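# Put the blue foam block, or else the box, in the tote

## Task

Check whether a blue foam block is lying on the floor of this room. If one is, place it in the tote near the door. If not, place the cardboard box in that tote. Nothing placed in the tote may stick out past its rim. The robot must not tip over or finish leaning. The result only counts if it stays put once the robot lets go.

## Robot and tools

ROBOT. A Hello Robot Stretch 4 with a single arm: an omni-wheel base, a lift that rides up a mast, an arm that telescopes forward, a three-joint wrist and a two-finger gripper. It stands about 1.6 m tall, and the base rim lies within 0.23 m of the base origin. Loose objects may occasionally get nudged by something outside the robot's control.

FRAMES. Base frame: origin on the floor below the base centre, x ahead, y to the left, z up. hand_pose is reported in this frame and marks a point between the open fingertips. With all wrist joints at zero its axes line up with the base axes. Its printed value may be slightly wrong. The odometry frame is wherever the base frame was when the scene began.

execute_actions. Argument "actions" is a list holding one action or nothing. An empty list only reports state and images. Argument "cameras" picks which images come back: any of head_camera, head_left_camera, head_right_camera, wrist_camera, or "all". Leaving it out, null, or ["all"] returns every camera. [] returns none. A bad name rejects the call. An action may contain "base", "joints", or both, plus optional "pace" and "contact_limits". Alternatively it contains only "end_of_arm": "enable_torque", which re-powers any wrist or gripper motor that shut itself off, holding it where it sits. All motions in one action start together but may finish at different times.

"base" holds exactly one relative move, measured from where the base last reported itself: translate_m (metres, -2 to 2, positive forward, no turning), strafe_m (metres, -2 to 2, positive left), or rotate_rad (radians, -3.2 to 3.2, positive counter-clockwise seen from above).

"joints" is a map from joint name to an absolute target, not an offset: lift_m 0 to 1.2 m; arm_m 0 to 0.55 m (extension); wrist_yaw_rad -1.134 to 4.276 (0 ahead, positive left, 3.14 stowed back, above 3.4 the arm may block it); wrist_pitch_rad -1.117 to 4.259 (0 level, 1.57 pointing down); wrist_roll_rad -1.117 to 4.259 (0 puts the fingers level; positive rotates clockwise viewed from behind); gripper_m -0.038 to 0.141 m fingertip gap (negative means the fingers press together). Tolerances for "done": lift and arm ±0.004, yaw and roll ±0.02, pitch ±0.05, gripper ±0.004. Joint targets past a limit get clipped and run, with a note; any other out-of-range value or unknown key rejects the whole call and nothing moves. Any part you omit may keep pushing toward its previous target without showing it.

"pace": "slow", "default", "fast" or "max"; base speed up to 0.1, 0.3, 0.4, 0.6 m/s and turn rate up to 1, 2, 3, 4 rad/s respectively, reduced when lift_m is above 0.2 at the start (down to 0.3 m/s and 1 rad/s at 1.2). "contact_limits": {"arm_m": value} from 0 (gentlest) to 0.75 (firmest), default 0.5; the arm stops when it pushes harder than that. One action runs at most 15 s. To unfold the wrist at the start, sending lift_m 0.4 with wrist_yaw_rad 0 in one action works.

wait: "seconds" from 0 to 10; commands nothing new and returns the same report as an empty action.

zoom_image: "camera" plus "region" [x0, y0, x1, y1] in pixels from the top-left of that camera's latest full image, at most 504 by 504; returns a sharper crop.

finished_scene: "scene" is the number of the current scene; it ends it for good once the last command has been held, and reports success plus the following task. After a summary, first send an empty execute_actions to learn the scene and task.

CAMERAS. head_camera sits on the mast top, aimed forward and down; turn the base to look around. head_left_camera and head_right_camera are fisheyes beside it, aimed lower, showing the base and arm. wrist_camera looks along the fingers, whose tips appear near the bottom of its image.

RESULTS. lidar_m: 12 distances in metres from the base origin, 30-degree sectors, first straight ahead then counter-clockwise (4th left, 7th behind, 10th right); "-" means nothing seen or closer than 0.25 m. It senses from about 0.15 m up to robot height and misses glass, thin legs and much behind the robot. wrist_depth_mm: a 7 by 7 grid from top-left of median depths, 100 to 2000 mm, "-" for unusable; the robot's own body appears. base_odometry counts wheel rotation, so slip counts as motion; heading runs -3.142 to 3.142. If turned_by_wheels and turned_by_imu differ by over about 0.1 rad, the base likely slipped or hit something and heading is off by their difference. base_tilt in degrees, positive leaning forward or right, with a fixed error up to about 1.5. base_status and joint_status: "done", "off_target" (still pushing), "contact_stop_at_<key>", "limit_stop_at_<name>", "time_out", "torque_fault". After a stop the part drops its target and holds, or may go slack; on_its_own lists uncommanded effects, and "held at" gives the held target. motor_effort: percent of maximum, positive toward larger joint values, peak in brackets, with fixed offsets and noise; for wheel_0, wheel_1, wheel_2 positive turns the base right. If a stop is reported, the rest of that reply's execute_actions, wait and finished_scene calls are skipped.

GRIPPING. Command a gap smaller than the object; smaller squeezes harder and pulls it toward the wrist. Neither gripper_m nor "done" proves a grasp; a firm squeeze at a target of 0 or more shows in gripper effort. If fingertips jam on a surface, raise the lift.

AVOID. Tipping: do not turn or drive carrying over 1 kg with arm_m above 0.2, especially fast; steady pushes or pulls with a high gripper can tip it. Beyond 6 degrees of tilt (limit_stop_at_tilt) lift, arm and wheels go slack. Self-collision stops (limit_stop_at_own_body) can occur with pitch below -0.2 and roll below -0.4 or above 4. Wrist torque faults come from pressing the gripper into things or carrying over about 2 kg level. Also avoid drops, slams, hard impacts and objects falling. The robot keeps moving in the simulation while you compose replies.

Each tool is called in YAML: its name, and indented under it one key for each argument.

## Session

execute_actions:
  actions: []

Scene clock: 0.00 s.
base_odometry: x=+0.000 y=+0.000 heading=+0.000 (m, m, rad; odometry frame)
turned_by_wheels: +0.000 (rad since the last result)
turned_by_imu: +0.000 (rad since the last result)
base_tilt: forward=+0.0 right=-0.4 (deg)
lidar_m: 0.99 1.52 1.64 1.05 0.83 0.82 0.92 1.11 1.80 1.14 0.90 0.89
base_status: not commanded
joint_positions: lift_m=+0.167 arm_m=-0.001 wrist_yaw_rad=+3.083 wrist_pitch_rad=-0.008 wrist_roll_rad=+0.008 gripper_m=+0.057
joint_status: not commanded
motor_effort: lift_m=+18 arm_m=-1 wrist_yaw_rad=+1 wrist_pitch_rad=-7 wrist_roll_rad=+1 gripper_m=-3 wheel_0=+0 wheel_1=-1 wheel_2=+1 (%)
hand_pose: x=-0.1130 y=+0.1040 z=+0.3473 quat_wxyz=(+0.029, +0.004, +0.004, +1.000) (m; base frame)
wrist_depth_mm: 145 147 1281 1078 931 798 715 / - 145 1255 1060 904 798 715 / - 135 229 1078 904 809 715 / 109 143 244 1060 917 798 707 / 141 1430 1255 1060 917 798 715 / 1499 1499 1229 1060 854 788 707 / 1008 1025 878 946 831 759 707
pictures: head_camera, head_left_camera, head_right_camera, wrist_camera
Images, in order (width x height): head_camera 420x560, head_left_camera 420x672, head_right_camera 420x672, wrist_camera 616x392.

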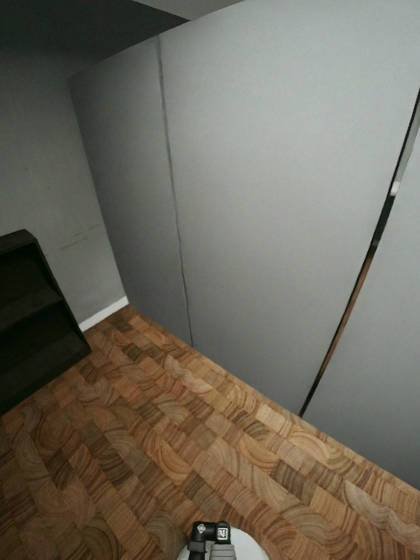

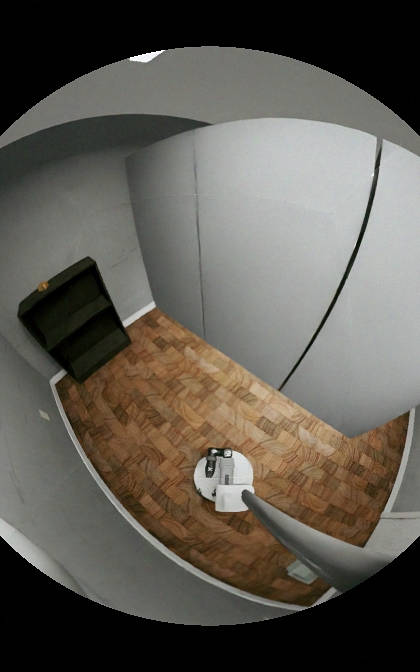

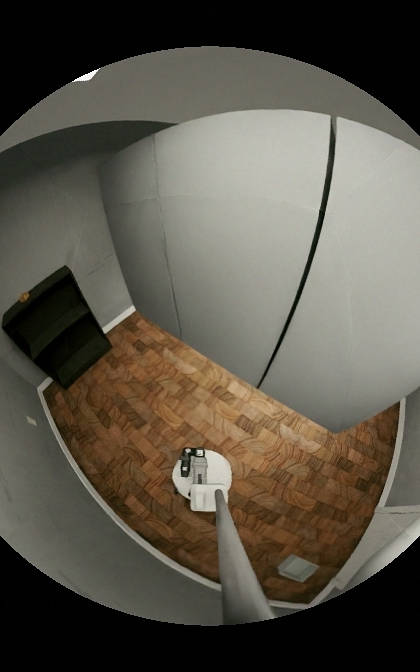

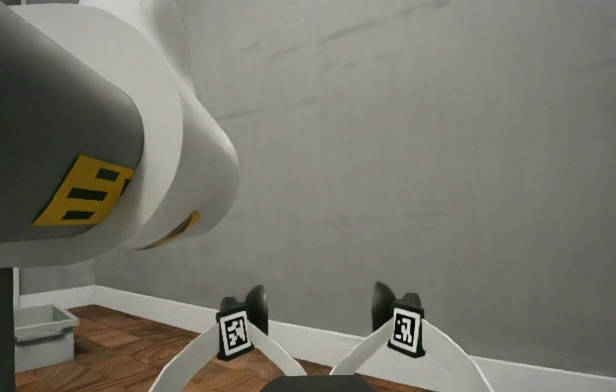

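execute_actions:
  actions:
    - {"base":{"rotate_rad":-0.75},"pace":"fast"}
  cameras: ["head_right_camera","head_camera"]

Scene clock: 8.57 s.
base_odometry: x=+0.000 y=+0.000 heading=-0.750 (m, m, rad; odometry frame)
turned_by_wheels: -0.750 (rad since the last result)
turned_by_imu: -0.739 (rad since the last result)
base_tilt: forward=+0.3 right=-0.3 (deg)
lidar_m: 0.89 0.91 1.21 1.63 1.29 0.89 0.83 0.85 1.11 1.10 1.82 0.96
base_status: done
joint_positions: lift_m=+0.167 arm_m=-0.001 wrist_yaw_rad=+3.083 wrist_pitch_rad=-0.008 wrist_roll_rad=+0.008 gripper_m=+0.057
joint_status: not commanded
motor_effort: lift_m=+18(18) arm_m=+0(0) wrist_yaw_rad=+2(0) wrist_pitch_rad=-7(7) wrist_roll_rad=+1(1) gripper_m=-4(4) wheel_0=+1(8) wheel_1=+1(11) wheel_2=+1(9) (%)
hand_pose: x=-0.1130 y=+0.1040 z=+0.3473 quat_wxyz=(+0.029, +0.004, +0.004, +1.000) (m; base frame)
wrist_depth_mm: 146 147 946 976 1008 1060 1060 / - 145 946 960 1008 1008 1060 / - 135 229 960 976 1008 1042 / 109 143 244 960 976 1008 1042 / 141 878 931 946 976 1008 1008 / 878 891 917 931 946 991 1025 / 866 866 891 917 866 960 976
pictures: head_camera, head_right_camera
Images, in order (width x height): head_camera 420x560, head_right_camera 420x672.

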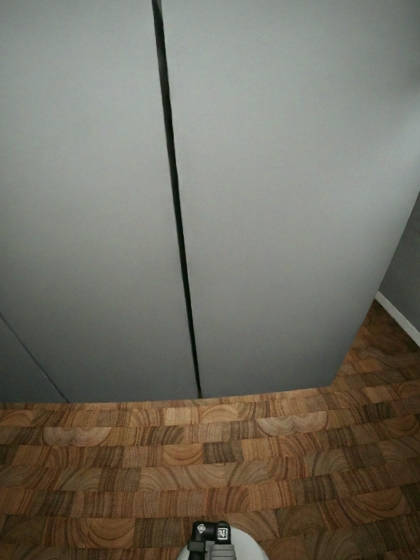

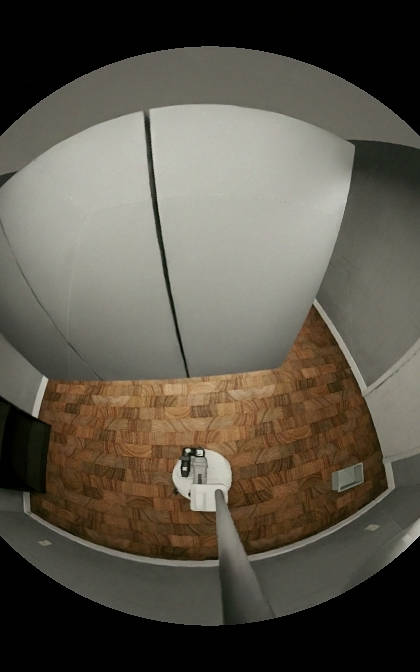

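execute_actions:
  actions:
    - {"base":{"rotate_rad":0.07},"pace":"fast"}
  cameras: []

execute_actions:
  actions:
    - {"base":{"translate_m":0.5},"pace":"max"}
  cameras: []

execute_actions:
  actions:
    - {"base":{"strafe_m":-1.1},"pace":"max"}
  cameras: ["head_right_camera","head_camera"]

Scene clock: 9.50 s.
base_odometry: x=+0.000 y=+0.000 heading=-0.680 (m, m, rad; odometry frame)
turned_by_wheels: +0.070 (rad since the last result)
turned_by_imu: +0.068 (rad since the last result)
base_tilt: forward=+0.1 right=-0.5 (deg)
lidar_m: 0.89 0.92 1.28 1.62 1.20 0.85 0.82 0.87 1.12 1.11 1.89 0.93
base_status: done
joint_positions: lift_m=+0.167 arm_m=-0.001 wrist_yaw_rad=+3.083 wrist_pitch_rad=-0.008 wrist_roll_rad=+0.008 gripper_m=+0.057
joint_status: not commanded
motor_effort: lift_m=+18(18) arm_m=+0(0) wrist_yaw_rad=+1(1) wrist_pitch_rad=-7(7) wrist_roll_rad=+0(1) gripper_m=-3(5) wheel_0=+0(3) wheel_1=-1(7) wheel_2=-1(7) (%)
hand_pose: x=-0.1130 y=+0.1040 z=+0.3473 quat_wxyz=(+0.029, +0.004, +0.004, +1.000) (m; base frame)
wrist_depth_mm: 146 146 946 960 976 991 1008 / - 145 946 960 960 976 976 / - 135 229 946 960 976 991 / 109 143 244 946 946 960 976 / 141 904 917 931 946 946 960 / 904 917 917 931 946 946 946 / 891 891 878 891 854 917 931
pictures: none
No camera images: the call's "cameras" was empty. Leave "cameras" out to get every camera's image.

Scene clock: 11.77 s.
base_odometry: x=+0.389 y=-0.314 heading=-0.680 (m, m, rad; odometry frame)
turned_by_wheels: +0.000 (rad since the last result)
turned_by_imu: -0.001 (rad since the last result)
base_tilt: forward=+0.1 right=-0.4 (deg)
lidar_m: 0.37 0.39 0.57 1.55 1.68 1.37 1.32 1.38 1.35 1.77 0.56 0.41
base_status: done
joint_positions: lift_m=+0.167 arm_m=-0.001 wrist_yaw_rad=+3.083 wrist_pitch_rad=-0.008 wrist_roll_rad=+0.008 gripper_m=+0.057
joint_status: not commanded
motor_effort: lift_m=+17(18) arm_m=+0(0) wrist_yaw_rad=+1(0) wrist_pitch_rad=-6(7) wrist_roll_rad=+0(1) gripper_m=-3(5) wheel_0=+0(7) wheel_1=+2(9) wheel_2=+1(15) (%)
hand_pose: x=-0.1130 y=+0.1040 z=+0.3473 quat_wxyz=(+0.029, +0.004, +0.004, +1.000) (m; base frame)
wrist_depth_mm: 145 147 1430 1464 1464 1537 1499 / - 145 1430 1499 1430 1499 1499 / - 135 229 1464 1499 1499 1464 / 109 143 245 1430 1397 1464 1499 / 141 1366 1397 1430 1430 1430 1430 / 1336 1366 1336 1430 1281 1397 1397 / 1078 1042 891 931 866 946 960
pictures: none
No camera images: the call's "cameras" was empty. Leave "cameras" out to get every camera's image.

Scene clock: 14.93 s.
base_odometry: x=-0.303 y=-1.170 heading=-0.680 (m, m, rad; odometry frame)
turned_by_wheels: +0.000 (rad since the last result)
turned_by_imu: -0.006 (rad since the last result)
base_tilt: forward=+0.0 right=-0.3 (deg)
lidar_m: 2.58 0.46 0.57 1.54 1.90 1.38 0.75 0.83 0.73 0.69 0.74 1.02
base_status: done
joint_positions: lift_m=+0.167 arm_m=-0.001 wrist_yaw_rad=+3.083 wrist_pitch_rad=-0.008 wrist_roll_rad=+0.008 gripper_m=+0.057
joint_status: not commanded
motor_effort: lift_m=+17(18) arm_m=+0(0) wrist_yaw_rad=+0(1) wrist_pitch_rad=-8(8) wrist_roll_rad=+0(2) gripper_m=-4(3) wheel_0=-1(14) wheel_1=+3(16) wheel_2=+0(0) (%)
hand_pose: x=-0.1130 y=+0.1040 z=+0.3473 quat_wxyz=(+0.029, +0.004, +0.004, +1.000) (m; base frame)
wrist_depth_mm: 145 147 1464 1464 1499 1499 1499 / - 145 1430 1430 1464 1499 1499 / - 135 228 1430 1430 1499 1499 / 109 143 245 1430 1430 1430 1499 / 141 1397 1366 1430 1464 1430 1499 / 1205 1366 1366 1366 1281 1464 1430 / 1008 946 842 946 866 960 960
pictures: head_camera, head_right_camera
Images, in order (width x height): head_camera 420x560, head_right_camera 420x672.

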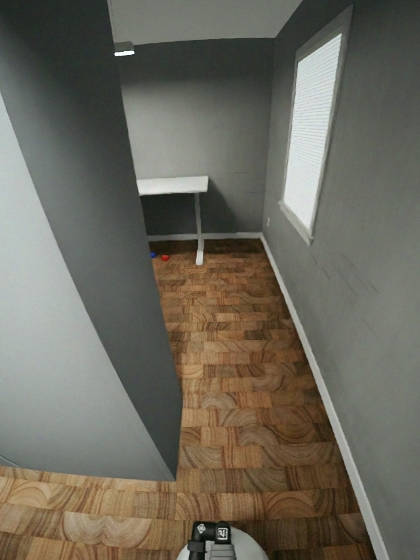

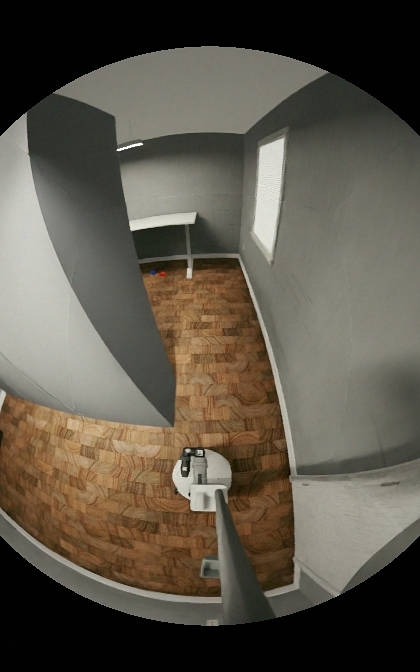

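Blue visible.

execute_actions:
  actions:
    - {"base":{"strafe_m":-0.26},"pace":"max"}
  cameras: []

execute_actions:
  actions:
    - {"base":{"translate_m":1.6},"pace":"max"}
  cameras: ["head_camera"]

execute_actions:
  actions:
    - {"base":{"strafe_m":0.9},"joints":{"lift_m":0.4,"wrist_yaw_rad":0,"gripper_m":0.14},"pace":"max"}
  cameras: ["head_camera","head_left_camera"]

Scene clock: 16.97 s.
base_odometry: x=-0.466 y=-1.372 heading=-0.680 (m, m, rad; odometry frame)
turned_by_wheels: +0.000 (rad since the last result)
turned_by_imu: -0.002 (rad since the last result)
base_tilt: forward=+0.1 right=-0.4 (deg)
lidar_m: 1.69 0.72 0.65 1.54 1.91 1.39 0.77 0.62 0.44 0.43 0.47 0.65
base_status: done
joint_positions: lift_m=+0.167 arm_m=-0.001 wrist_yaw_rad=+3.083 wrist_pitch_rad=-0.008 wrist_roll_rad=+0.008 gripper_m=+0.057
joint_status: not commanded
motor_effort: lift_m=+18(18) arm_m=-1(0) wrist_yaw_rad=+0(0) wrist_pitch_rad=-7(6) wrist_roll_rad=+0(0) gripper_m=-3(3) wheel_0=-2(16) wheel_1=+0(14) wheel_2=+0(1) (%)
hand_pose: x=-0.1130 y=+0.1040 z=+0.3473 quat_wxyz=(+0.029, +0.004, +0.004, +1.000) (m; base frame)
wrist_depth_mm: 146 146 1464 1464 1464 1499 1499 / - 145 1430 1430 1464 1499 1499 / - 135 229 1430 1430 1464 1499 / 109 143 244 1397 1430 1430 1464 / 141 991 1397 1430 1430 1464 1464 / 809 1255 1397 1397 1025 1397 1464 / 788 1025 878 854 854 960 960
pictures: none
No camera images: the call's "cameras" was empty. Leave "cameras" out to get every camera's image.

Scene clock: 21.13 s.
base_odometry: x=+0.778 y=-2.378 heading=-0.680 (m, m, rad; odometry frame)
turned_by_wheels: +0.000 (rad since the last result)
turned_by_imu: -0.003 (rad since the last result)
base_tilt: forward=+0.0 right=-0.3 (deg)
lidar_m: 1.47 1.11 1.47 2.55 1.05 0.89 1.75 0.63 0.45 0.39 0.42 0.58
base_status: done
joint_positions: lift_m=+0.167 arm_m=-0.001 wrist_yaw_rad=+3.083 wrist_pitch_rad=-0.008 wrist_roll_rad=+0.008 gripper_m=+0.057
joint_status: not commanded
motor_effort: lift_m=+18(18) arm_m=-1(0) wrist_yaw_rad=+0(1) wrist_pitch_rad=-7(7) wrist_roll_rad=+1(1) gripper_m=-4(5) wheel_0=+0(9) wheel_1=+2(10) wheel_2=+1(16) (%)
hand_pose: x=-0.1130 y=+0.1040 z=+0.3473 quat_wxyz=(+0.029, +0.004, +0.004, +1.000) (m; base frame)
wrist_depth_mm: 145 147 - - - 1060 1160 / - 145 - - - 991 1366 / - 135 229 - - 946 1366 / 109 143 245 - - 1025 1336 / 140 1008 - - - 1025 1308 / 809 1205 1464 1661 1118 991 1182 / 788 1008 878 946 854 842 854
pictures: head_camera
Images, in order (width x height): head_camera 420x560.

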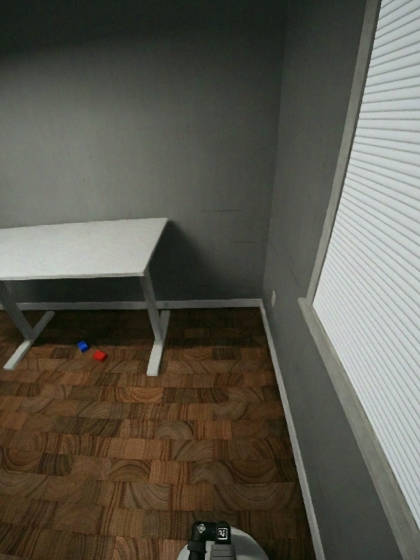

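Scene clock: 24.03 s.
base_odometry: x=+1.344 y=-1.678 heading=-0.680 (m, m, rad; odometry frame)
turned_by_wheels: +0.000 (rad since the last result)
turned_by_imu: +0.003 (rad since the last result)
base_tilt: forward=+0.2 right=-0.5 (deg)
lidar_m: 1.02 1.08 1.70 1.63 1.08 0.78 0.72 0.76 1.38 1.29 1.37 1.08
base_status: done
joint_positions: lift_m=+0.400 arm_m=-0.001 wrist_yaw_rad=+0.000 wrist_pitch_rad=-0.008 wrist_roll_rad=+0.008 gripper_m=+0.140
joint_status: all done
motor_effort: lift_m=+19(23) arm_m=+0(0) wrist_yaw_rad=-1(8) wrist_pitch_rad=-6(8) wrist_roll_rad=+1(0) gripper_m=-2(7) wheel_0=+2(16) wheel_1=-2(18) wheel_2=+0(0) (%)
hand_pose: x=+0.4584 y=-0.0873 z=+0.5805 quat_wxyz=(+1.000, +0.004, -0.004, +0.000) (m; base frame)
wrist_depth_mm: 1618 1618 1576 1576 1618 1618 1576 / 931 960 891 917 946 1576 1618 / 1138 1160 1229 1464 1336 1576 1576 / 1576 1618 1576 1576 1537 1576 1576 / 1537 1576 1618 1576 1576 1576 1537 / 1576 1537 1576 1576 1576 214 1576 / 1499 1499 1464 156 1160 1430 1464
pictures: head_camera, head_left_camera
Images, in order (width x height): head_camera 420x560, head_left_camera 420x672.

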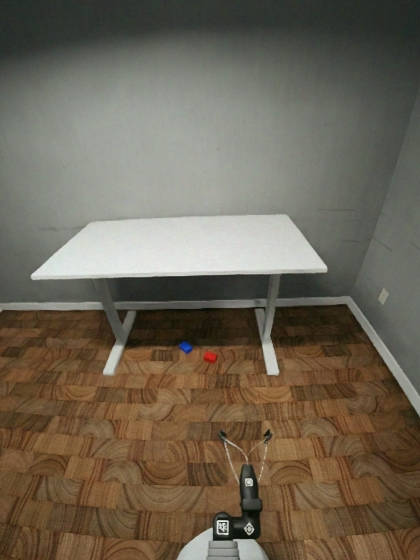

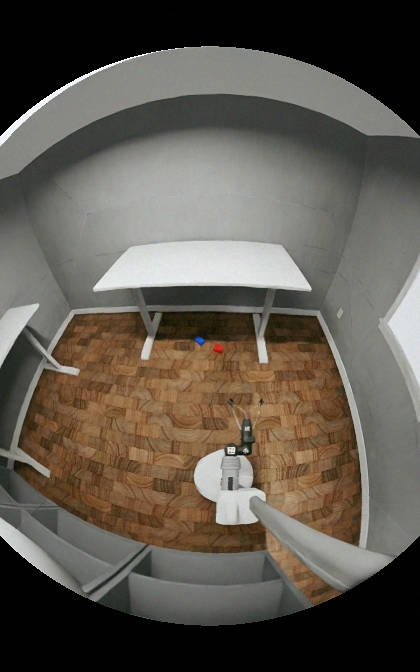

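execute_actions:
  actions:
    - {"base":{"strafe_m":0.25},"joints":{"wrist_pitch_rad":1.57,"arm_m":0.3},"pace":"fast"}
  cameras: []

execute_actions:
  actions:
    - {"base":{"translate_m":0.68},"pace":"fast"}

Scene clock: 26.17 s.
base_odometry: x=+1.501 y=-1.483 heading=-0.680 (m, m, rad; odometry frame)
turned_by_wheels: +0.000 (rad since the last result)
turned_by_imu: +0.000 (rad since the last result)
base_tilt: forward=+0.0 right=-0.5 (deg)
lidar_m: 1.03 1.07 1.47 1.38 1.07 0.77 0.73 0.77 1.64 1.56 1.62 1.08
base_status: done
joint_positions: lift_m=+0.400 arm_m=+0.299 wrist_yaw_rad=+0.000 wrist_pitch_rad=+1.570 wrist_roll_rad=+0.008 gripper_m=+0.140
joint_status: all done
motor_effort: lift_m=+19(19) arm_m=+6(9) wrist_yaw_rad=+1(1) wrist_pitch_rad=+1(3) wrist_roll_rad=+1(1) gripper_m=+0(1) wheel_0=+1(10) wheel_1=-3(12) wheel_2=+0(2) (%)
hand_pose: x=+0.4702 y=-0.0874 z=+0.2896 quat_wxyz=(+0.708, +0.003, +0.707, -0.003) (m; base frame)
wrist_depth_mm: 535 530 521 521 517 512 508 / 535 530 521 512 512 508 504 / 530 525 525 517 512 504 504 / 525 517 521 508 512 508 500 / 521 517 512 508 504 504 504 / 517 521 512 508 504 215 488 / 512 512 504 157 496 492 492
pictures: none
No camera images: the call's "cameras" was empty. Leave "cameras" out to get every camera's image.

Scene clock: 29.17 s.
base_odometry: x=+2.030 y=-1.911 heading=-0.680 (m, m, rad; odometry frame)
turned_by_wheels: +0.000 (rad since the last result)
turned_by_imu: -0.002 (rad since the last result)
base_tilt: forward=+0.1 right=-0.5 (deg)
lidar_m: 0.34 0.37 0.49 1.39 1.43 1.48 1.41 1.48 1.62 1.55 0.51 0.37
base_status: done
joint_positions: lift_m=+0.400 arm_m=+0.299 wrist_yaw_rad=+0.000 wrist_pitch_rad=+1.570 wrist_roll_rad=+0.008 gripper_m=+0.140
joint_status: not commanded
motor_effort: lift_m=+19(19) arm_m=+6(6) wrist_yaw_rad=+0(0) wrist_pitch_rad=+1(1) wrist_roll_rad=+0(2) gripper_m=-1(3) wheel_0=-1(10) wheel_1=+1(11) wheel_2=+0(15) (%)
hand_pose: x=+0.4702 y=-0.0874 z=+0.2896 quat_wxyz=(+0.707, +0.003, +0.707, -0.003) (m; base frame)
wrist_depth_mm: 530 530 525 521 521 512 508 / 535 521 521 521 512 504 508 / 525 525 484 517 512 504 504 / 521 521 512 512 462 504 500 / 525 517 517 517 508 500 496 / 517 512 512 504 504 214 496 / 517 512 508 156 496 496 492
pictures: head_camera, head_left_camera, head_right_camera, wrist_camera
Images, in order (width x height): head_camera 420x560, head_left_camera 420x672, head_right_camera 420x672, wrist_camera 616x392.

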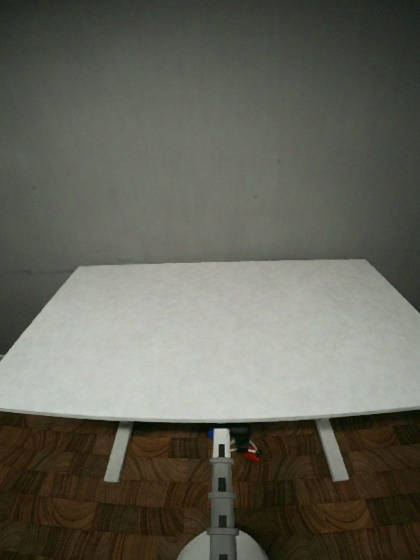

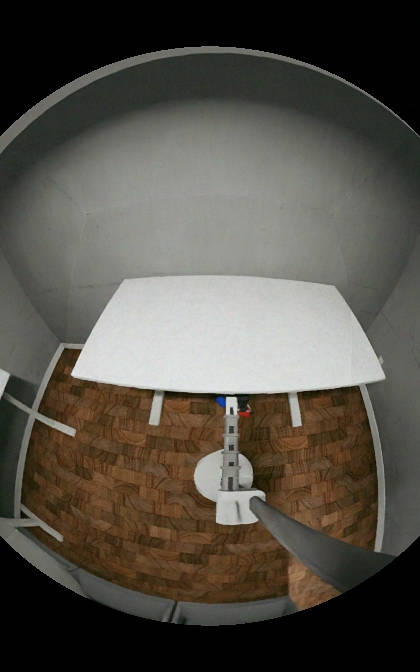

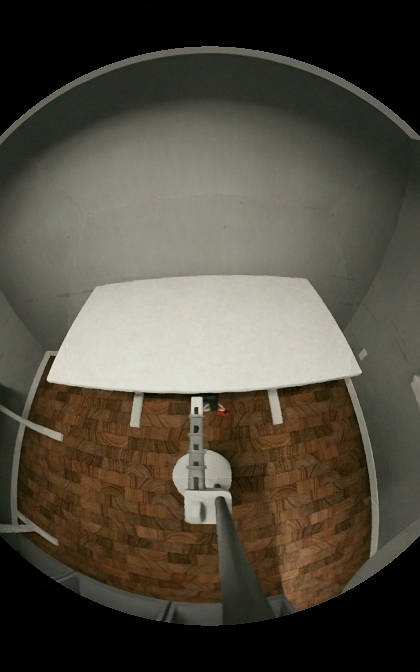

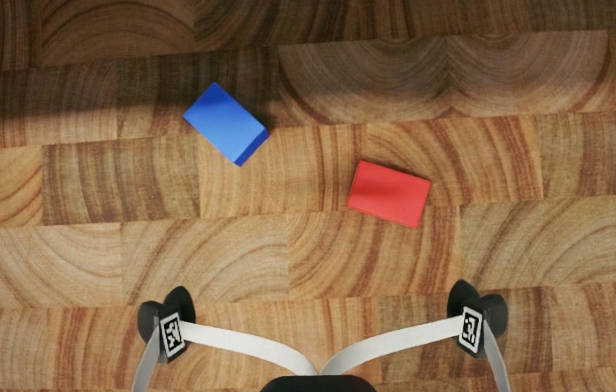

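execute_actions:
  actions:
    - {"base":{"strafe_m":0.12},"joints":{"wrist_roll_rad":-0.87,"arm_m":0.47,"lift_m":0.28}}
  cameras: ["wrist_camera"]

Scene clock: 31.10 s.
base_odometry: x=+2.105 y=-1.817 heading=-0.680 (m, m, rad; odometry frame)
turned_by_wheels: +0.000 (rad since the last result)
turned_by_imu: +0.000 (rad since the last result)
base_tilt: forward=+0.1 right=-0.4 (deg)
lidar_m: 0.34 0.37 0.50 1.28 1.33 1.48 1.41 1.50 1.75 1.66 0.51 0.35
base_status: done
joint_positions: lift_m=+0.280 arm_m=+0.469 wrist_yaw_rad=+0.000 wrist_pitch_rad=+1.570 wrist_roll_rad=-0.870 gripper_m=+0.140
joint_status: all done
motor_effort: lift_m=+15(18) arm_m=+6(5) wrist_yaw_rad=+0(1) wrist_pitch_rad=-1(1) wrist_roll_rad=-1(5) gripper_m=-2(0) wheel_0=-1(10) wheel_1=+0(9) wheel_2=+0(1) (%)
hand_pose: x=+0.6401 y=-0.0874 z=+0.1700 quat_wxyz=(+0.642, -0.298, +0.641, +0.298) (m; base frame)
wrist_depth_mm: 415 410 407 402 397 392 389 / 413 410 404 397 394 392 384 / 413 404 402 397 394 387 387 / 407 402 399 394 389 387 379 / 402 402 397 347 384 384 377 / 402 397 392 387 382 214 375 / 399 397 389 156 384 377 375
pictures: wrist_camera
Images, in order (width x height): wrist_camera 616x392.

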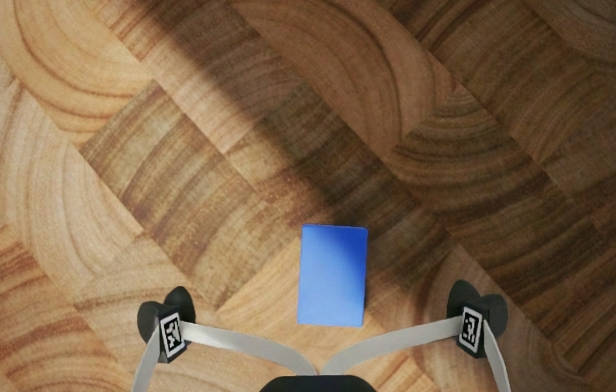

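execute_actions:
  actions:
    - {"joints":{"arm_m":0.482,"lift_m":0.165}}
  cameras: ["wrist_camera"]

Scene clock: 32.87 s.
base_odometry: x=+2.105 y=-1.817 heading=-0.680 (m, m, rad; odometry frame)
turned_by_wheels: +0.000 (rad since the last result)
turned_by_imu: -0.001 (rad since the last result)
base_tilt: forward=+0.0 right=-0.4 (deg)
lidar_m: 0.34 0.37 0.51 1.26 1.32 1.48 1.42 1.49 1.76 1.66 0.52 0.36
base_status: not commanded
joint_positions: lift_m=+0.165 arm_m=+0.481 wrist_yaw_rad=+0.000 wrist_pitch_rad=+1.570 wrist_roll_rad=-0.870 gripper_m=+0.140
joint_status: all done
motor_effort: lift_m=+14(13) arm_m=+6(8) wrist_yaw_rad=-1(1) wrist_pitch_rad=+0(0) wrist_roll_rad=+0(1) gripper_m=-1(4) wheel_0=-1(1) wheel_1=+0(0) wheel_2=+0(0) (%)
hand_pose: x=+0.6521 y=-0.0874 z=+0.0550 quat_wxyz=(+0.642, -0.298, +0.641, +0.298) (m; base frame)
wrist_depth_mm: 294 293 290 286 282 279 276 / 294 290 286 285 279 276 274 / 291 289 283 282 278 274 273 / 289 287 283 279 277 273 272 / 287 285 281 235 274 271 270 / 285 282 278 232 273 214 267 / 283 281 277 156 271 267 265
pictures: wrist_camera
Images, in order (width x height): wrist_camera 616x392.

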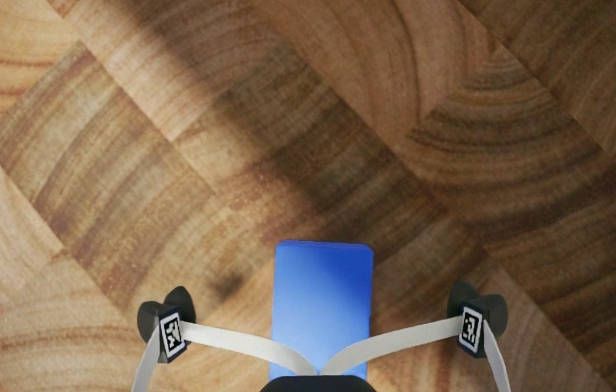

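execute_actions:
  actions:
    - {"joints":{"lift_m":0.152}}
  cameras: []

execute_actions:
  actions:
    - {"joints":{"gripper_m":0.015}}
  cameras: ["wrist_camera"]

execute_actions:
  actions:
    - {"joints":{"lift_m":0.3}}
  cameras: ["wrist_camera"]

Scene clock: 33.80 s.
base_odometry: x=+2.105 y=-1.817 heading=-0.680 (m, m, rad; odometry frame)
turned_by_wheels: +0.000 (rad since the last result)
turned_by_imu: +0.000 (rad since the last result)
base_tilt: forward=+0.1 right=-0.4 (deg)
lidar_m: 0.34 0.37 0.49 1.27 1.33 1.49 1.41 1.50 1.75 1.67 0.51 0.36
base_status: not commanded
joint_positions: lift_m=+0.152 arm_m=+0.481 wrist_yaw_rad=+0.000 wrist_pitch_rad=+1.570 wrist_roll_rad=-0.870 gripper_m=+0.140
joint_status: all done
motor_effort: lift_m=+15(14) arm_m=+6(6) wrist_yaw_rad=+1(1) wrist_pitch_rad=+0(0) wrist_roll_rad=-1(0) gripper_m=+0(1) wheel_0=-1(1) wheel_1=+0(0) wheel_2=+0(0) (%)
hand_pose: x=+0.6521 y=-0.0874 z=+0.0420 quat_wxyz=(+0.642, -0.298, +0.641, +0.298) (m; base frame)
wrist_depth_mm: 281 278 274 271 271 266 263 / 281 277 272 270 266 264 262 / 278 274 272 268 264 262 260 / 276 273 271 267 263 260 259 / 274 270 268 221 262 259 257 / 273 270 266 220 259 214 255 / 270 268 263 157 258 256 253
pictures: none
No camera images: the call's "cameras" was empty. Leave "cameras" out to get every camera's image.

Scene clock: 36.03 s.
base_odometry: x=+2.105 y=-1.817 heading=-0.680 (m, m, rad; odometry frame)
turned_by_wheels: +0.000 (rad since the last result)
turned_by_imu: -0.001 (rad since the last result)
base_tilt: forward=+0.1 right=-0.3 (deg)
lidar_m: 0.34 0.36 0.51 1.27 1.32 1.47 1.41 1.48 1.75 1.67 0.50 0.37
base_status: not commanded
joint_positions: lift_m=+0.152 arm_m=+0.481 wrist_yaw_rad=+0.000 wrist_pitch_rad=+1.570 wrist_roll_rad=-0.870 gripper_m=+0.015
joint_status: all done
motor_effort: lift_m=+15(15) arm_m=+6(6) wrist_yaw_rad=+0(1) wrist_pitch_rad=+0(1) wrist_roll_rad=+0(1) gripper_m=-23(25) wheel_0=-1(1) wheel_1=+0(0) wheel_2=+0(0) (%)
hand_pose: x=+0.6521 y=-0.0874 z=+0.0420 quat_wxyz=(+0.642, -0.298, +0.641, +0.298) (m; base frame)
wrist_depth_mm: 281 278 274 271 268 265 264 / 278 276 273 270 268 264 262 / 277 276 272 268 265 262 259 / 276 274 270 267 263 260 259 / 273 270 268 210 263 259 256 / 271 268 265 208 206 256 256 / 271 267 199 206 205 168 254
pictures: wrist_camera
Images, in order (width x height): wrist_camera 616x392.

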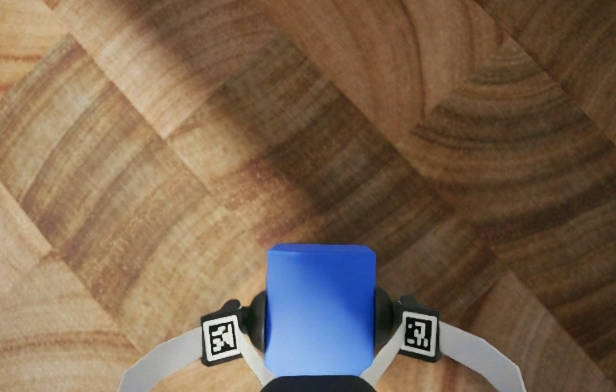

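Scene clock: 37.73 s.
base_odometry: x=+2.105 y=-1.817 heading=-0.680 (m, m, rad; odometry frame)
turned_by_wheels: +0.000 (rad since the last result)
turned_by_imu: +0.000 (rad since the last result)
base_tilt: forward=+0.2 right=-0.5 (deg)
lidar_m: 0.35 0.36 0.50 1.28 1.34 1.48 1.41 1.50 1.73 1.67 0.51 0.36
base_status: not commanded
joint_positions: lift_m=+0.300 arm_m=+0.481 wrist_yaw_rad=+0.000 wrist_pitch_rad=+1.570 wrist_roll_rad=-0.870 gripper_m=+0.015
joint_status: all done
motor_effort: lift_m=+21(22) arm_m=+6(6) wrist_yaw_rad=+2(1) wrist_pitch_rad=+1(1) wrist_roll_rad=+0(0) gripper_m=-22(24) wheel_0=-1(1) wheel_1=+0(0) wheel_2=+0(0) (%)
hand_pose: x=+0.6521 y=-0.0874 z=+0.1895 quat_wxyz=(+0.642, -0.298, +0.641, +0.298) (m; base frame)
wrist_depth_mm: 433 430 424 424 415 415 410 / 433 427 424 421 413 410 404 / 427 424 421 415 410 407 402 / 427 421 418 413 407 402 402 / 424 415 415 209 404 399 397 / 421 415 413 207 206 399 394 / 418 418 200 206 204 168 397
pictures: wrist_camera
Images, in order (width x height): wrist_camera 616x392.

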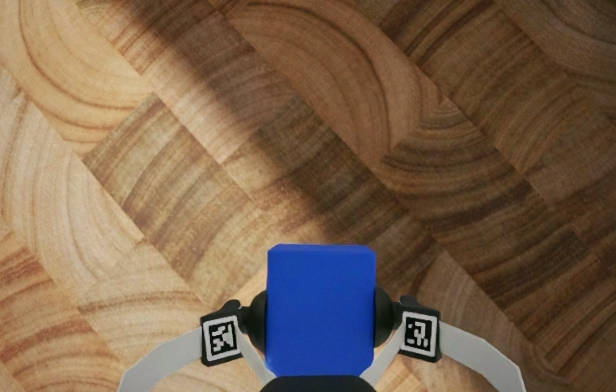

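execute_actions:
  actions:
    - {"base":{"translate_m":-0.6},"joints":{"arm_m":0.12,"lift_m":0.4,"wrist_roll_rad":0},"pace":"fast"}
  cameras: []

execute_actions:
  actions:
    - {"base":{"rotate_rad":-3.17},"pace":"fast"}
  cameras: []

execute_actions:
  actions:
    - {"base":{"strafe_m":1.22},"pace":"fast"}
  cameras: ["head_camera","wrist_camera"]

Scene clock: 40.83 s.
base_odometry: x=+1.639 y=-1.440 heading=-0.680 (m, m, rad; odometry frame)
turned_by_wheels: +0.000 (rad since the last result)
turned_by_imu: +0.000 (rad since the last result)
base_tilt: forward=+0.2 right=-0.2 (deg)
lidar_m: 0.94 0.98 1.34 1.28 1.19 0.86 0.80 0.86 1.77 1.67 1.73 1.00
base_status: done
joint_positions: lift_m=+0.400 arm_m=+0.121 wrist_yaw_rad=+0.000 wrist_pitch_rad=+1.570 wrist_roll_rad=+0.000 gripper_m=+0.015
joint_status: all done
motor_effort: lift_m=+20(20) arm_m=-6(5) wrist_yaw_rad=+1(1) wrist_pitch_rad=-1(1) wrist_roll_rad=+2(7) gripper_m=-22(22) wheel_0=-1(6) wheel_1=-2(8) wheel_2=-3(12) (%)
hand_pose: x=+0.2921 y=-0.0874 z=+0.2895 quat_wxyz=(+0.707, +0.000, +0.707, +0.000) (m; base frame)
wrist_depth_mm: 535 530 525 525 517 508 508 / 530 525 525 521 512 508 508 / 530 525 521 517 512 508 504 / 530 525 512 512 508 504 504 / 521 521 517 209 504 500 496 / 517 512 512 207 205 500 492 / 521 512 200 206 205 168 492
pictures: none
No camera images: the call's "cameras" was empty. Leave "cameras" out to get every camera's image.

Scene clock: 43.17 s.
base_odometry: x=+1.639 y=-1.440 heading=+2.433 (m, m, rad; odometry frame)
turned_by_wheels: -3.170 (rad since the last result)
turned_by_imu: -3.121 (rad since the last result)
base_tilt: forward=+0.1 right=-0.5 (deg)
lidar_m: 0.82 0.85 1.77 1.66 1.71 1.01 0.95 0.98 1.36 1.29 1.22 0.87
base_status: done
joint_positions: lift_m=+0.400 arm_m=+0.121 wrist_yaw_rad=+0.000 wrist_pitch_rad=+1.570 wrist_roll_rad=+0.000 gripper_m=+0.015
joint_status: not commanded
motor_effort: lift_m=+19(20) arm_m=-6(6) wrist_yaw_rad=+1(0) wrist_pitch_rad=+0(2) wrist_roll_rad=+2(3) gripper_m=-22(24) wheel_0=+1(9) wheel_1=+2(13) wheel_2=+1(10) (%)
hand_pose: x=+0.2922 y=-0.0874 z=+0.2896 quat_wxyz=(+0.707, +0.000, +0.707, +0.000) (m; base frame)
wrist_depth_mm: 539 535 525 525 517 512 508 / 530 525 521 521 517 512 508 / 530 521 521 521 512 504 500 / 530 521 517 512 512 500 496 / 521 521 512 209 504 504 496 / 525 517 508 207 206 500 496 / 517 517 198 206 204 168 496
pictures: none
No camera images: the call's "cameras" was empty. Leave "cameras" out to get every camera's image.

Scene clock: 47.37 s.
base_odometry: x=+0.845 y=-2.367 heading=+2.433 (m, m, rad; odometry frame)
turned_by_wheels: +0.000 (rad since the last result)
turned_by_imu: +0.003 (rad since the last result)
base_tilt: forward=+0.1 right=-0.5 (deg)
lidar_m: 1.99 0.71 0.51 0.44 0.44 0.62 1.45 1.05 1.41 2.51 1.13 0.92
base_status: done
joint_positions: lift_m=+0.400 arm_m=+0.121 wrist_yaw_rad=+0.000 wrist_pitch_rad=+1.570 wrist_roll_rad=+0.000 gripper_m=+0.015
joint_status: not commanded
motor_effort: lift_m=+19(19) arm_m=-6(6) wrist_yaw_rad=+0(0) wrist_pitch_rad=-1(1) wrist_roll_rad=+2(2) gripper_m=-23(23) wheel_0=+2(12) wheel_1=+1(13) wheel_2=+0(1) (%)
hand_pose: x=+0.2922 y=-0.0874 z=+0.2896 quat_wxyz=(+0.707, +0.000, +0.707, +0.000) (m; base frame)
wrist_depth_mm: 535 530 525 521 517 512 508 / 530 525 525 521 512 508 508 / 530 530 512 517 512 512 504 / 530 525 512 512 508 504 500 / 521 521 512 208 508 500 496 / 525 517 508 207 206 496 496 / 521 512 200 206 204 168 500
pictures: head_camera, wrist_camera
Images, in order (width x height): head_camera 420x560, wrist_camera 616x392.

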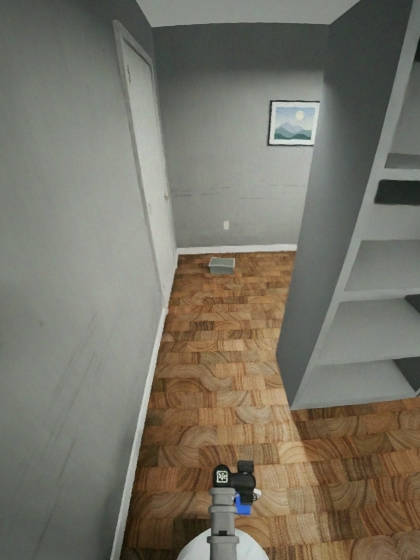

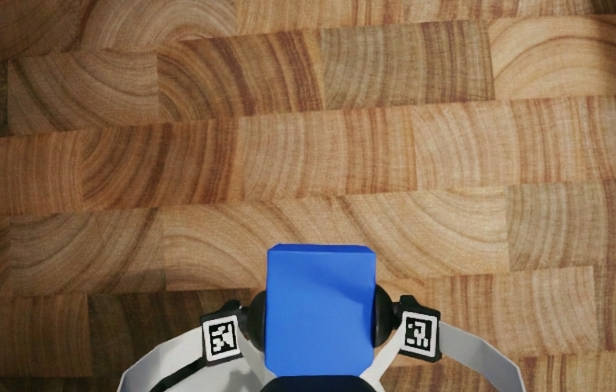

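execute_actions:
  actions:
    - {"base":{"translate_m":1.75},"pace":"fast"}
  cameras: ["head_camera","wrist_camera"]

Scene clock: 53.13 s.
base_odometry: x=-0.484 y=-1.229 heading=+2.434 (m, m, rad; odometry frame)
turned_by_wheels: +0.000 (rad since the last result)
turned_by_imu: -0.005 (rad since the last result)
base_tilt: forward=+0.1 right=-0.4 (deg)
lidar_m: 0.67 0.76 0.54 0.49 0.55 0.74 1.83 0.66 0.71 1.77 1.81 1.30
base_status: done
joint_positions: lift_m=+0.400 arm_m=+0.121 wrist_yaw_rad=+0.000 wrist_pitch_rad=+1.570 wrist_roll_rad=+0.000 gripper_m=+0.015
joint_status: not commanded
motor_effort: lift_m=+19(19) arm_m=-6(6) wrist_yaw_rad=-2(1) wrist_pitch_rad=+0(0) wrist_roll_rad=+3(3) gripper_m=-25(23) wheel_0=+2(4) wheel_1=+3(9) wheel_2=-1(14) (%)
hand_pose: x=+0.2922 y=-0.0874 z=+0.2896 quat_wxyz=(+0.707, +0.000, +0.707, +0.000) (m; base frame)
wrist_depth_mm: 530 535 525 521 517 512 508 / 535 530 521 521 517 512 504 / 525 525 521 521 517 508 500 / 525 525 517 517 508 500 500 / 521 521 517 209 504 500 492 / 521 512 512 208 206 500 496 / 521 517 199 206 205 168 492
pictures: head_camera, wrist_camera
Images, in order (width x height): head_camera 420x560, wrist_camera 616x392.

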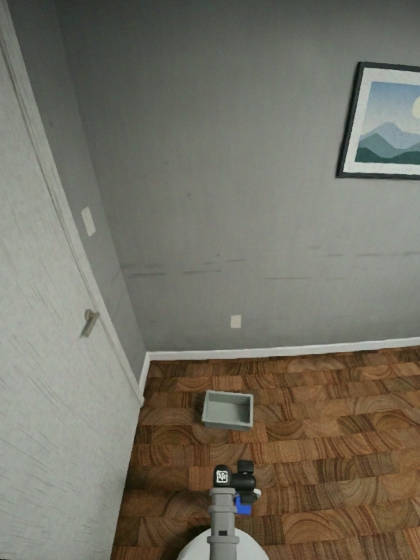

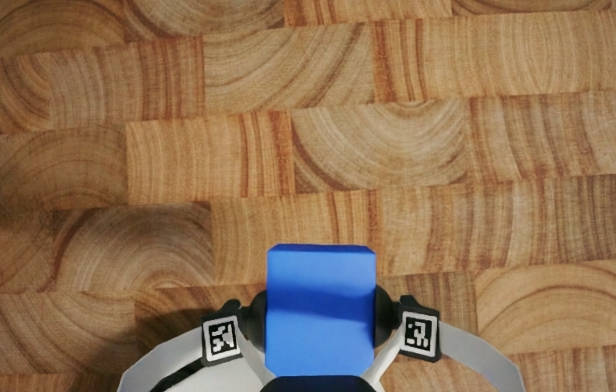

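execute_actions:
  actions:
    - {"base":{"translate_m":0.2},"joints":{"arm_m":0.39}}
  cameras: ["head_camera","wrist_camera"]

Scene clock: 55.40 s.
base_odometry: x=-0.636 y=-1.099 heading=+2.434 (m, m, rad; odometry frame)
turned_by_wheels: +0.000 (rad since the last result)
turned_by_imu: -0.001 (rad since the last result)
base_tilt: forward=+0.1 right=-0.3 (deg)
lidar_m: 0.51 0.71 0.54 0.51 0.52 0.75 1.92 0.81 0.96 2.46 1.50 0.60
base_status: done
joint_positions: lift_m=+0.400 arm_m=+0.389 wrist_yaw_rad=+0.000 wrist_pitch_rad=+1.570 wrist_roll_rad=+0.000 gripper_m=+0.015
joint_status: all done
motor_effort: lift_m=+19(19) arm_m=+6(3) wrist_yaw_rad=+1(0) wrist_pitch_rad=+2(0) wrist_roll_rad=+1(2) gripper_m=-23(23) wheel_0=+1(7) wheel_1=+3(8) wheel_2=-2(12) (%)
hand_pose: x=+0.5601 y=-0.0874 z=+0.2896 quat_wxyz=(+0.707, +0.000, +0.707, +0.000) (m; base frame)
wrist_depth_mm: 535 530 525 525 517 512 504 / 530 530 525 517 512 512 504 / 530 521 517 517 512 504 500 / 525 517 512 512 488 504 500 / 521 517 512 209 462 500 496 / 525 512 404 206 206 500 492 / 517 508 200 206 206 168 492
pictures: head_camera, wrist_camera
Images, in order (width x height): head_camera 420x560, wrist_camera 616x392.

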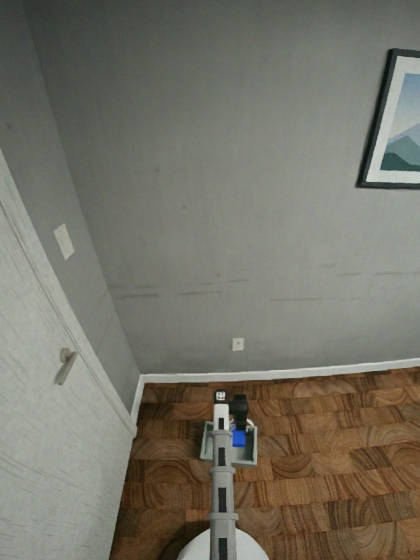

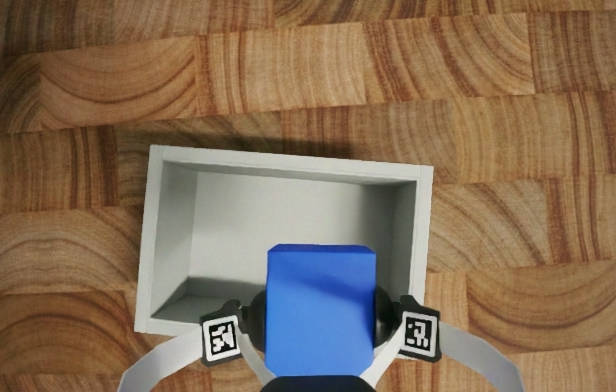

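execute_actions:
  actions:
    - {"base":{"strafe_m":0.035},"joints":{"arm_m":0.412,"wrist_roll_rad":0.08,"lift_m":0.33}}
  cameras: ["wrist_camera"]

Scene clock: 56.87 s.
base_odometry: x=-0.659 y=-1.125 heading=+2.434 (m, m, rad; odometry frame)
turned_by_wheels: +0.000 (rad since the last result)
turned_by_imu: +0.000 (rad since the last result)
base_tilt: forward=+0.1 right=-0.3 (deg)
lidar_m: 0.50 0.66 0.50 0.48 0.49 0.69 1.78 0.82 0.96 2.48 1.51 0.51
base_status: done
joint_positions: lift_m=+0.330 arm_m=+0.411 wrist_yaw_rad=+0.000 wrist_pitch_rad=+1.570 wrist_roll_rad=+0.079 gripper_m=+0.015
joint_status: all done
motor_effort: lift_m=+15(18) arm_m=+6(6) wrist_yaw_rad=+1(0) wrist_pitch_rad=+0(1) wrist_roll_rad=+3(4) gripper_m=-23(22) wheel_0=+1(8) wheel_1=+2(9) wheel_2=+0(2) (%)
hand_pose: x=+0.5820 y=-0.0874 z=+0.2199 quat_wxyz=(+0.707, +0.028, +0.706, -0.028) (m; base frame)
wrist_depth_mm: 462 459 455 449 449 445 439 / 459 459 452 445 442 442 436 / 455 455 449 449 442 442 433 / 452 452 418 439 439 387 436 / 452 449 439 209 433 387 430 / 452 445 379 207 206 387 430 / 445 442 200 206 205 169 427
pictures: wrist_camera
Images, in order (width x height): wrist_camera 616x392.

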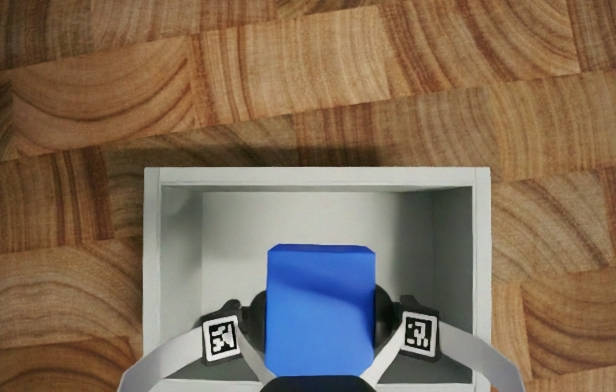

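execute_actions:
  actions:
    - {"joints":{"lift_m":0.163}}
  cameras: ["wrist_camera"]

execute_actions:
  actions:
    - {"joints":{"gripper_m":0.095}}
  cameras: []

execute_actions:
  actions:
    - {"joints":{"lift_m":0.38},"pace":"fast"}
  cameras: ["wrist_camera"]

Scene clock: 59.00 s.
base_odometry: x=-0.659 y=-1.125 heading=+2.434 (m, m, rad; odometry frame)
turned_by_wheels: +0.000 (rad since the last result)
turned_by_imu: -0.001 (rad since the last result)
base_tilt: forward=+0.0 right=-0.4 (deg)
lidar_m: 0.52 0.66 0.50 0.47 0.48 0.70 1.77 0.84 0.99 2.50 1.49 0.51
base_status: not commanded
joint_positions: lift_m=+0.163 arm_m=+0.411 wrist_yaw_rad=+0.000 wrist_pitch_rad=+1.570 wrist_roll_rad=+0.079 gripper_m=+0.015
joint_status: all done
motor_effort: lift_m=+15(15) arm_m=+6(6) wrist_yaw_rad=+0(2) wrist_pitch_rad=-1(0) wrist_roll_rad=+2(2) gripper_m=-23(23) wheel_0=+1(1) wheel_1=+2(2) wheel_2=+0(0) (%)
hand_pose: x=+0.5820 y=-0.0874 z=+0.0529 quat_wxyz=(+0.707, +0.028, +0.706, -0.028) (m; base frame)
wrist_depth_mm: 289 286 283 281 281 277 276 / 289 286 285 279 279 276 276 / 163 161 160 158 158 156 155 / 191 259 277 273 271 268 211 / 190 276 274 209 272 268 211 / 189 274 273 207 206 266 209 / 189 241 200 206 205 168 208
pictures: wrist_camera
Images, in order (width x height): wrist_camera 616x392.

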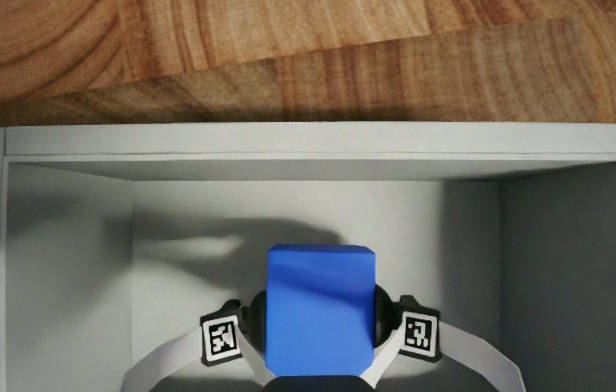

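Scene clock: 60.60 s.
base_odometry: x=-0.659 y=-1.125 heading=+2.434 (m, m, rad; odometry frame)
turned_by_wheels: +0.000 (rad since the last result)
turned_by_imu: +0.000 (rad since the last result)
base_tilt: forward=+0.1 right=-0.3 (deg)
lidar_m: 0.51 0.64 0.51 0.47 0.49 0.70 1.79 0.83 0.98 2.48 1.48 0.50
base_status: not commanded
joint_positions: lift_m=+0.163 arm_m=+0.411 wrist_yaw_rad=+0.000 wrist_pitch_rad=+1.570 wrist_roll_rad=+0.079 gripper_m=+0.095
joint_status: all done
motor_effort: lift_m=+15(15) arm_m=+6(6) wrist_yaw_rad=+0(1) wrist_pitch_rad=+0(0) wrist_roll_rad=+2(3) gripper_m=-3(23) wheel_0=+1(1) wheel_1=+2(2) wheel_2=+0(0) (%)
hand_pose: x=+0.5820 y=-0.0874 z=+0.0529 quat_wxyz=(+0.707, +0.028, +0.706, -0.028) (m; base frame)
wrist_depth_mm: 290 287 285 283 279 277 276 / 289 286 283 282 278 277 274 / 163 162 160 159 158 157 156 / 191 259 276 273 271 268 210 / 191 277 276 229 271 268 210 / 190 274 273 227 226 265 209 / 188 255 271 157 265 251 208
pictures: none
No camera images: the call's "cameras" was empty. Leave "cameras" out to get every camera's image.

Scene clock: 62.20 s.
base_odometry: x=-0.659 y=-1.125 heading=+2.434 (m, m, rad; odometry frame)
turned_by_wheels: +0.000 (rad since the last result)
turned_by_imu: +0.000 (rad since the last result)
base_tilt: forward=+0.3 right=-0.4 (deg)
lidar_m: 0.51 0.63 0.50 0.47 0.47 0.70 1.78 0.83 0.98 2.48 1.50 0.50
base_status: not commanded
joint_positions: lift_m=+0.380 arm_m=+0.411 wrist_yaw_rad=+0.000 wrist_pitch_rad=+1.570 wrist_roll_rad=+0.079 gripper_m=+0.095
joint_status: all done
motor_effort: lift_m=+20(21) arm_m=+6(6) wrist_yaw_rad=-1(0) wrist_pitch_rad=+0(0) wrist_roll_rad=+3(1) gripper_m=-2(2) wheel_0=+1(1) wheel_1=+2(2) wheel_2=+0(0) (%)
hand_pose: x=+0.5820 y=-0.0874 z=+0.2695 quat_wxyz=(+0.707, +0.028, +0.706, -0.028) (m; base frame)
wrist_depth_mm: 512 512 508 504 496 500 488 / 512 504 500 500 496 488 488 / 508 504 496 496 492 484 488 / 508 500 415 488 484 484 480 / 504 496 492 442 480 480 480 / 500 496 377 480 466 480 477 / 500 492 370 157 364 477 469
pictures: wrist_camera
Images, in order (width x height): wrist_camera 616x392.

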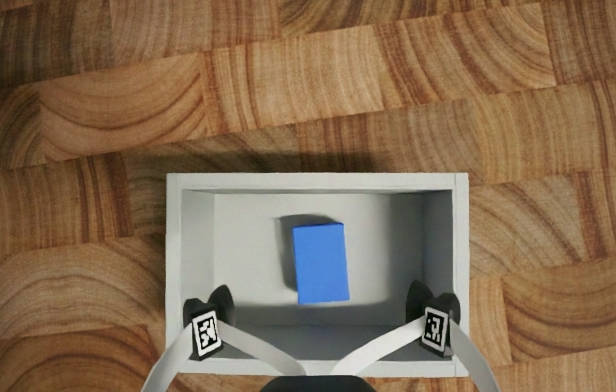

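finished_scene:
  scene: 2

The scene is finished: the task was done.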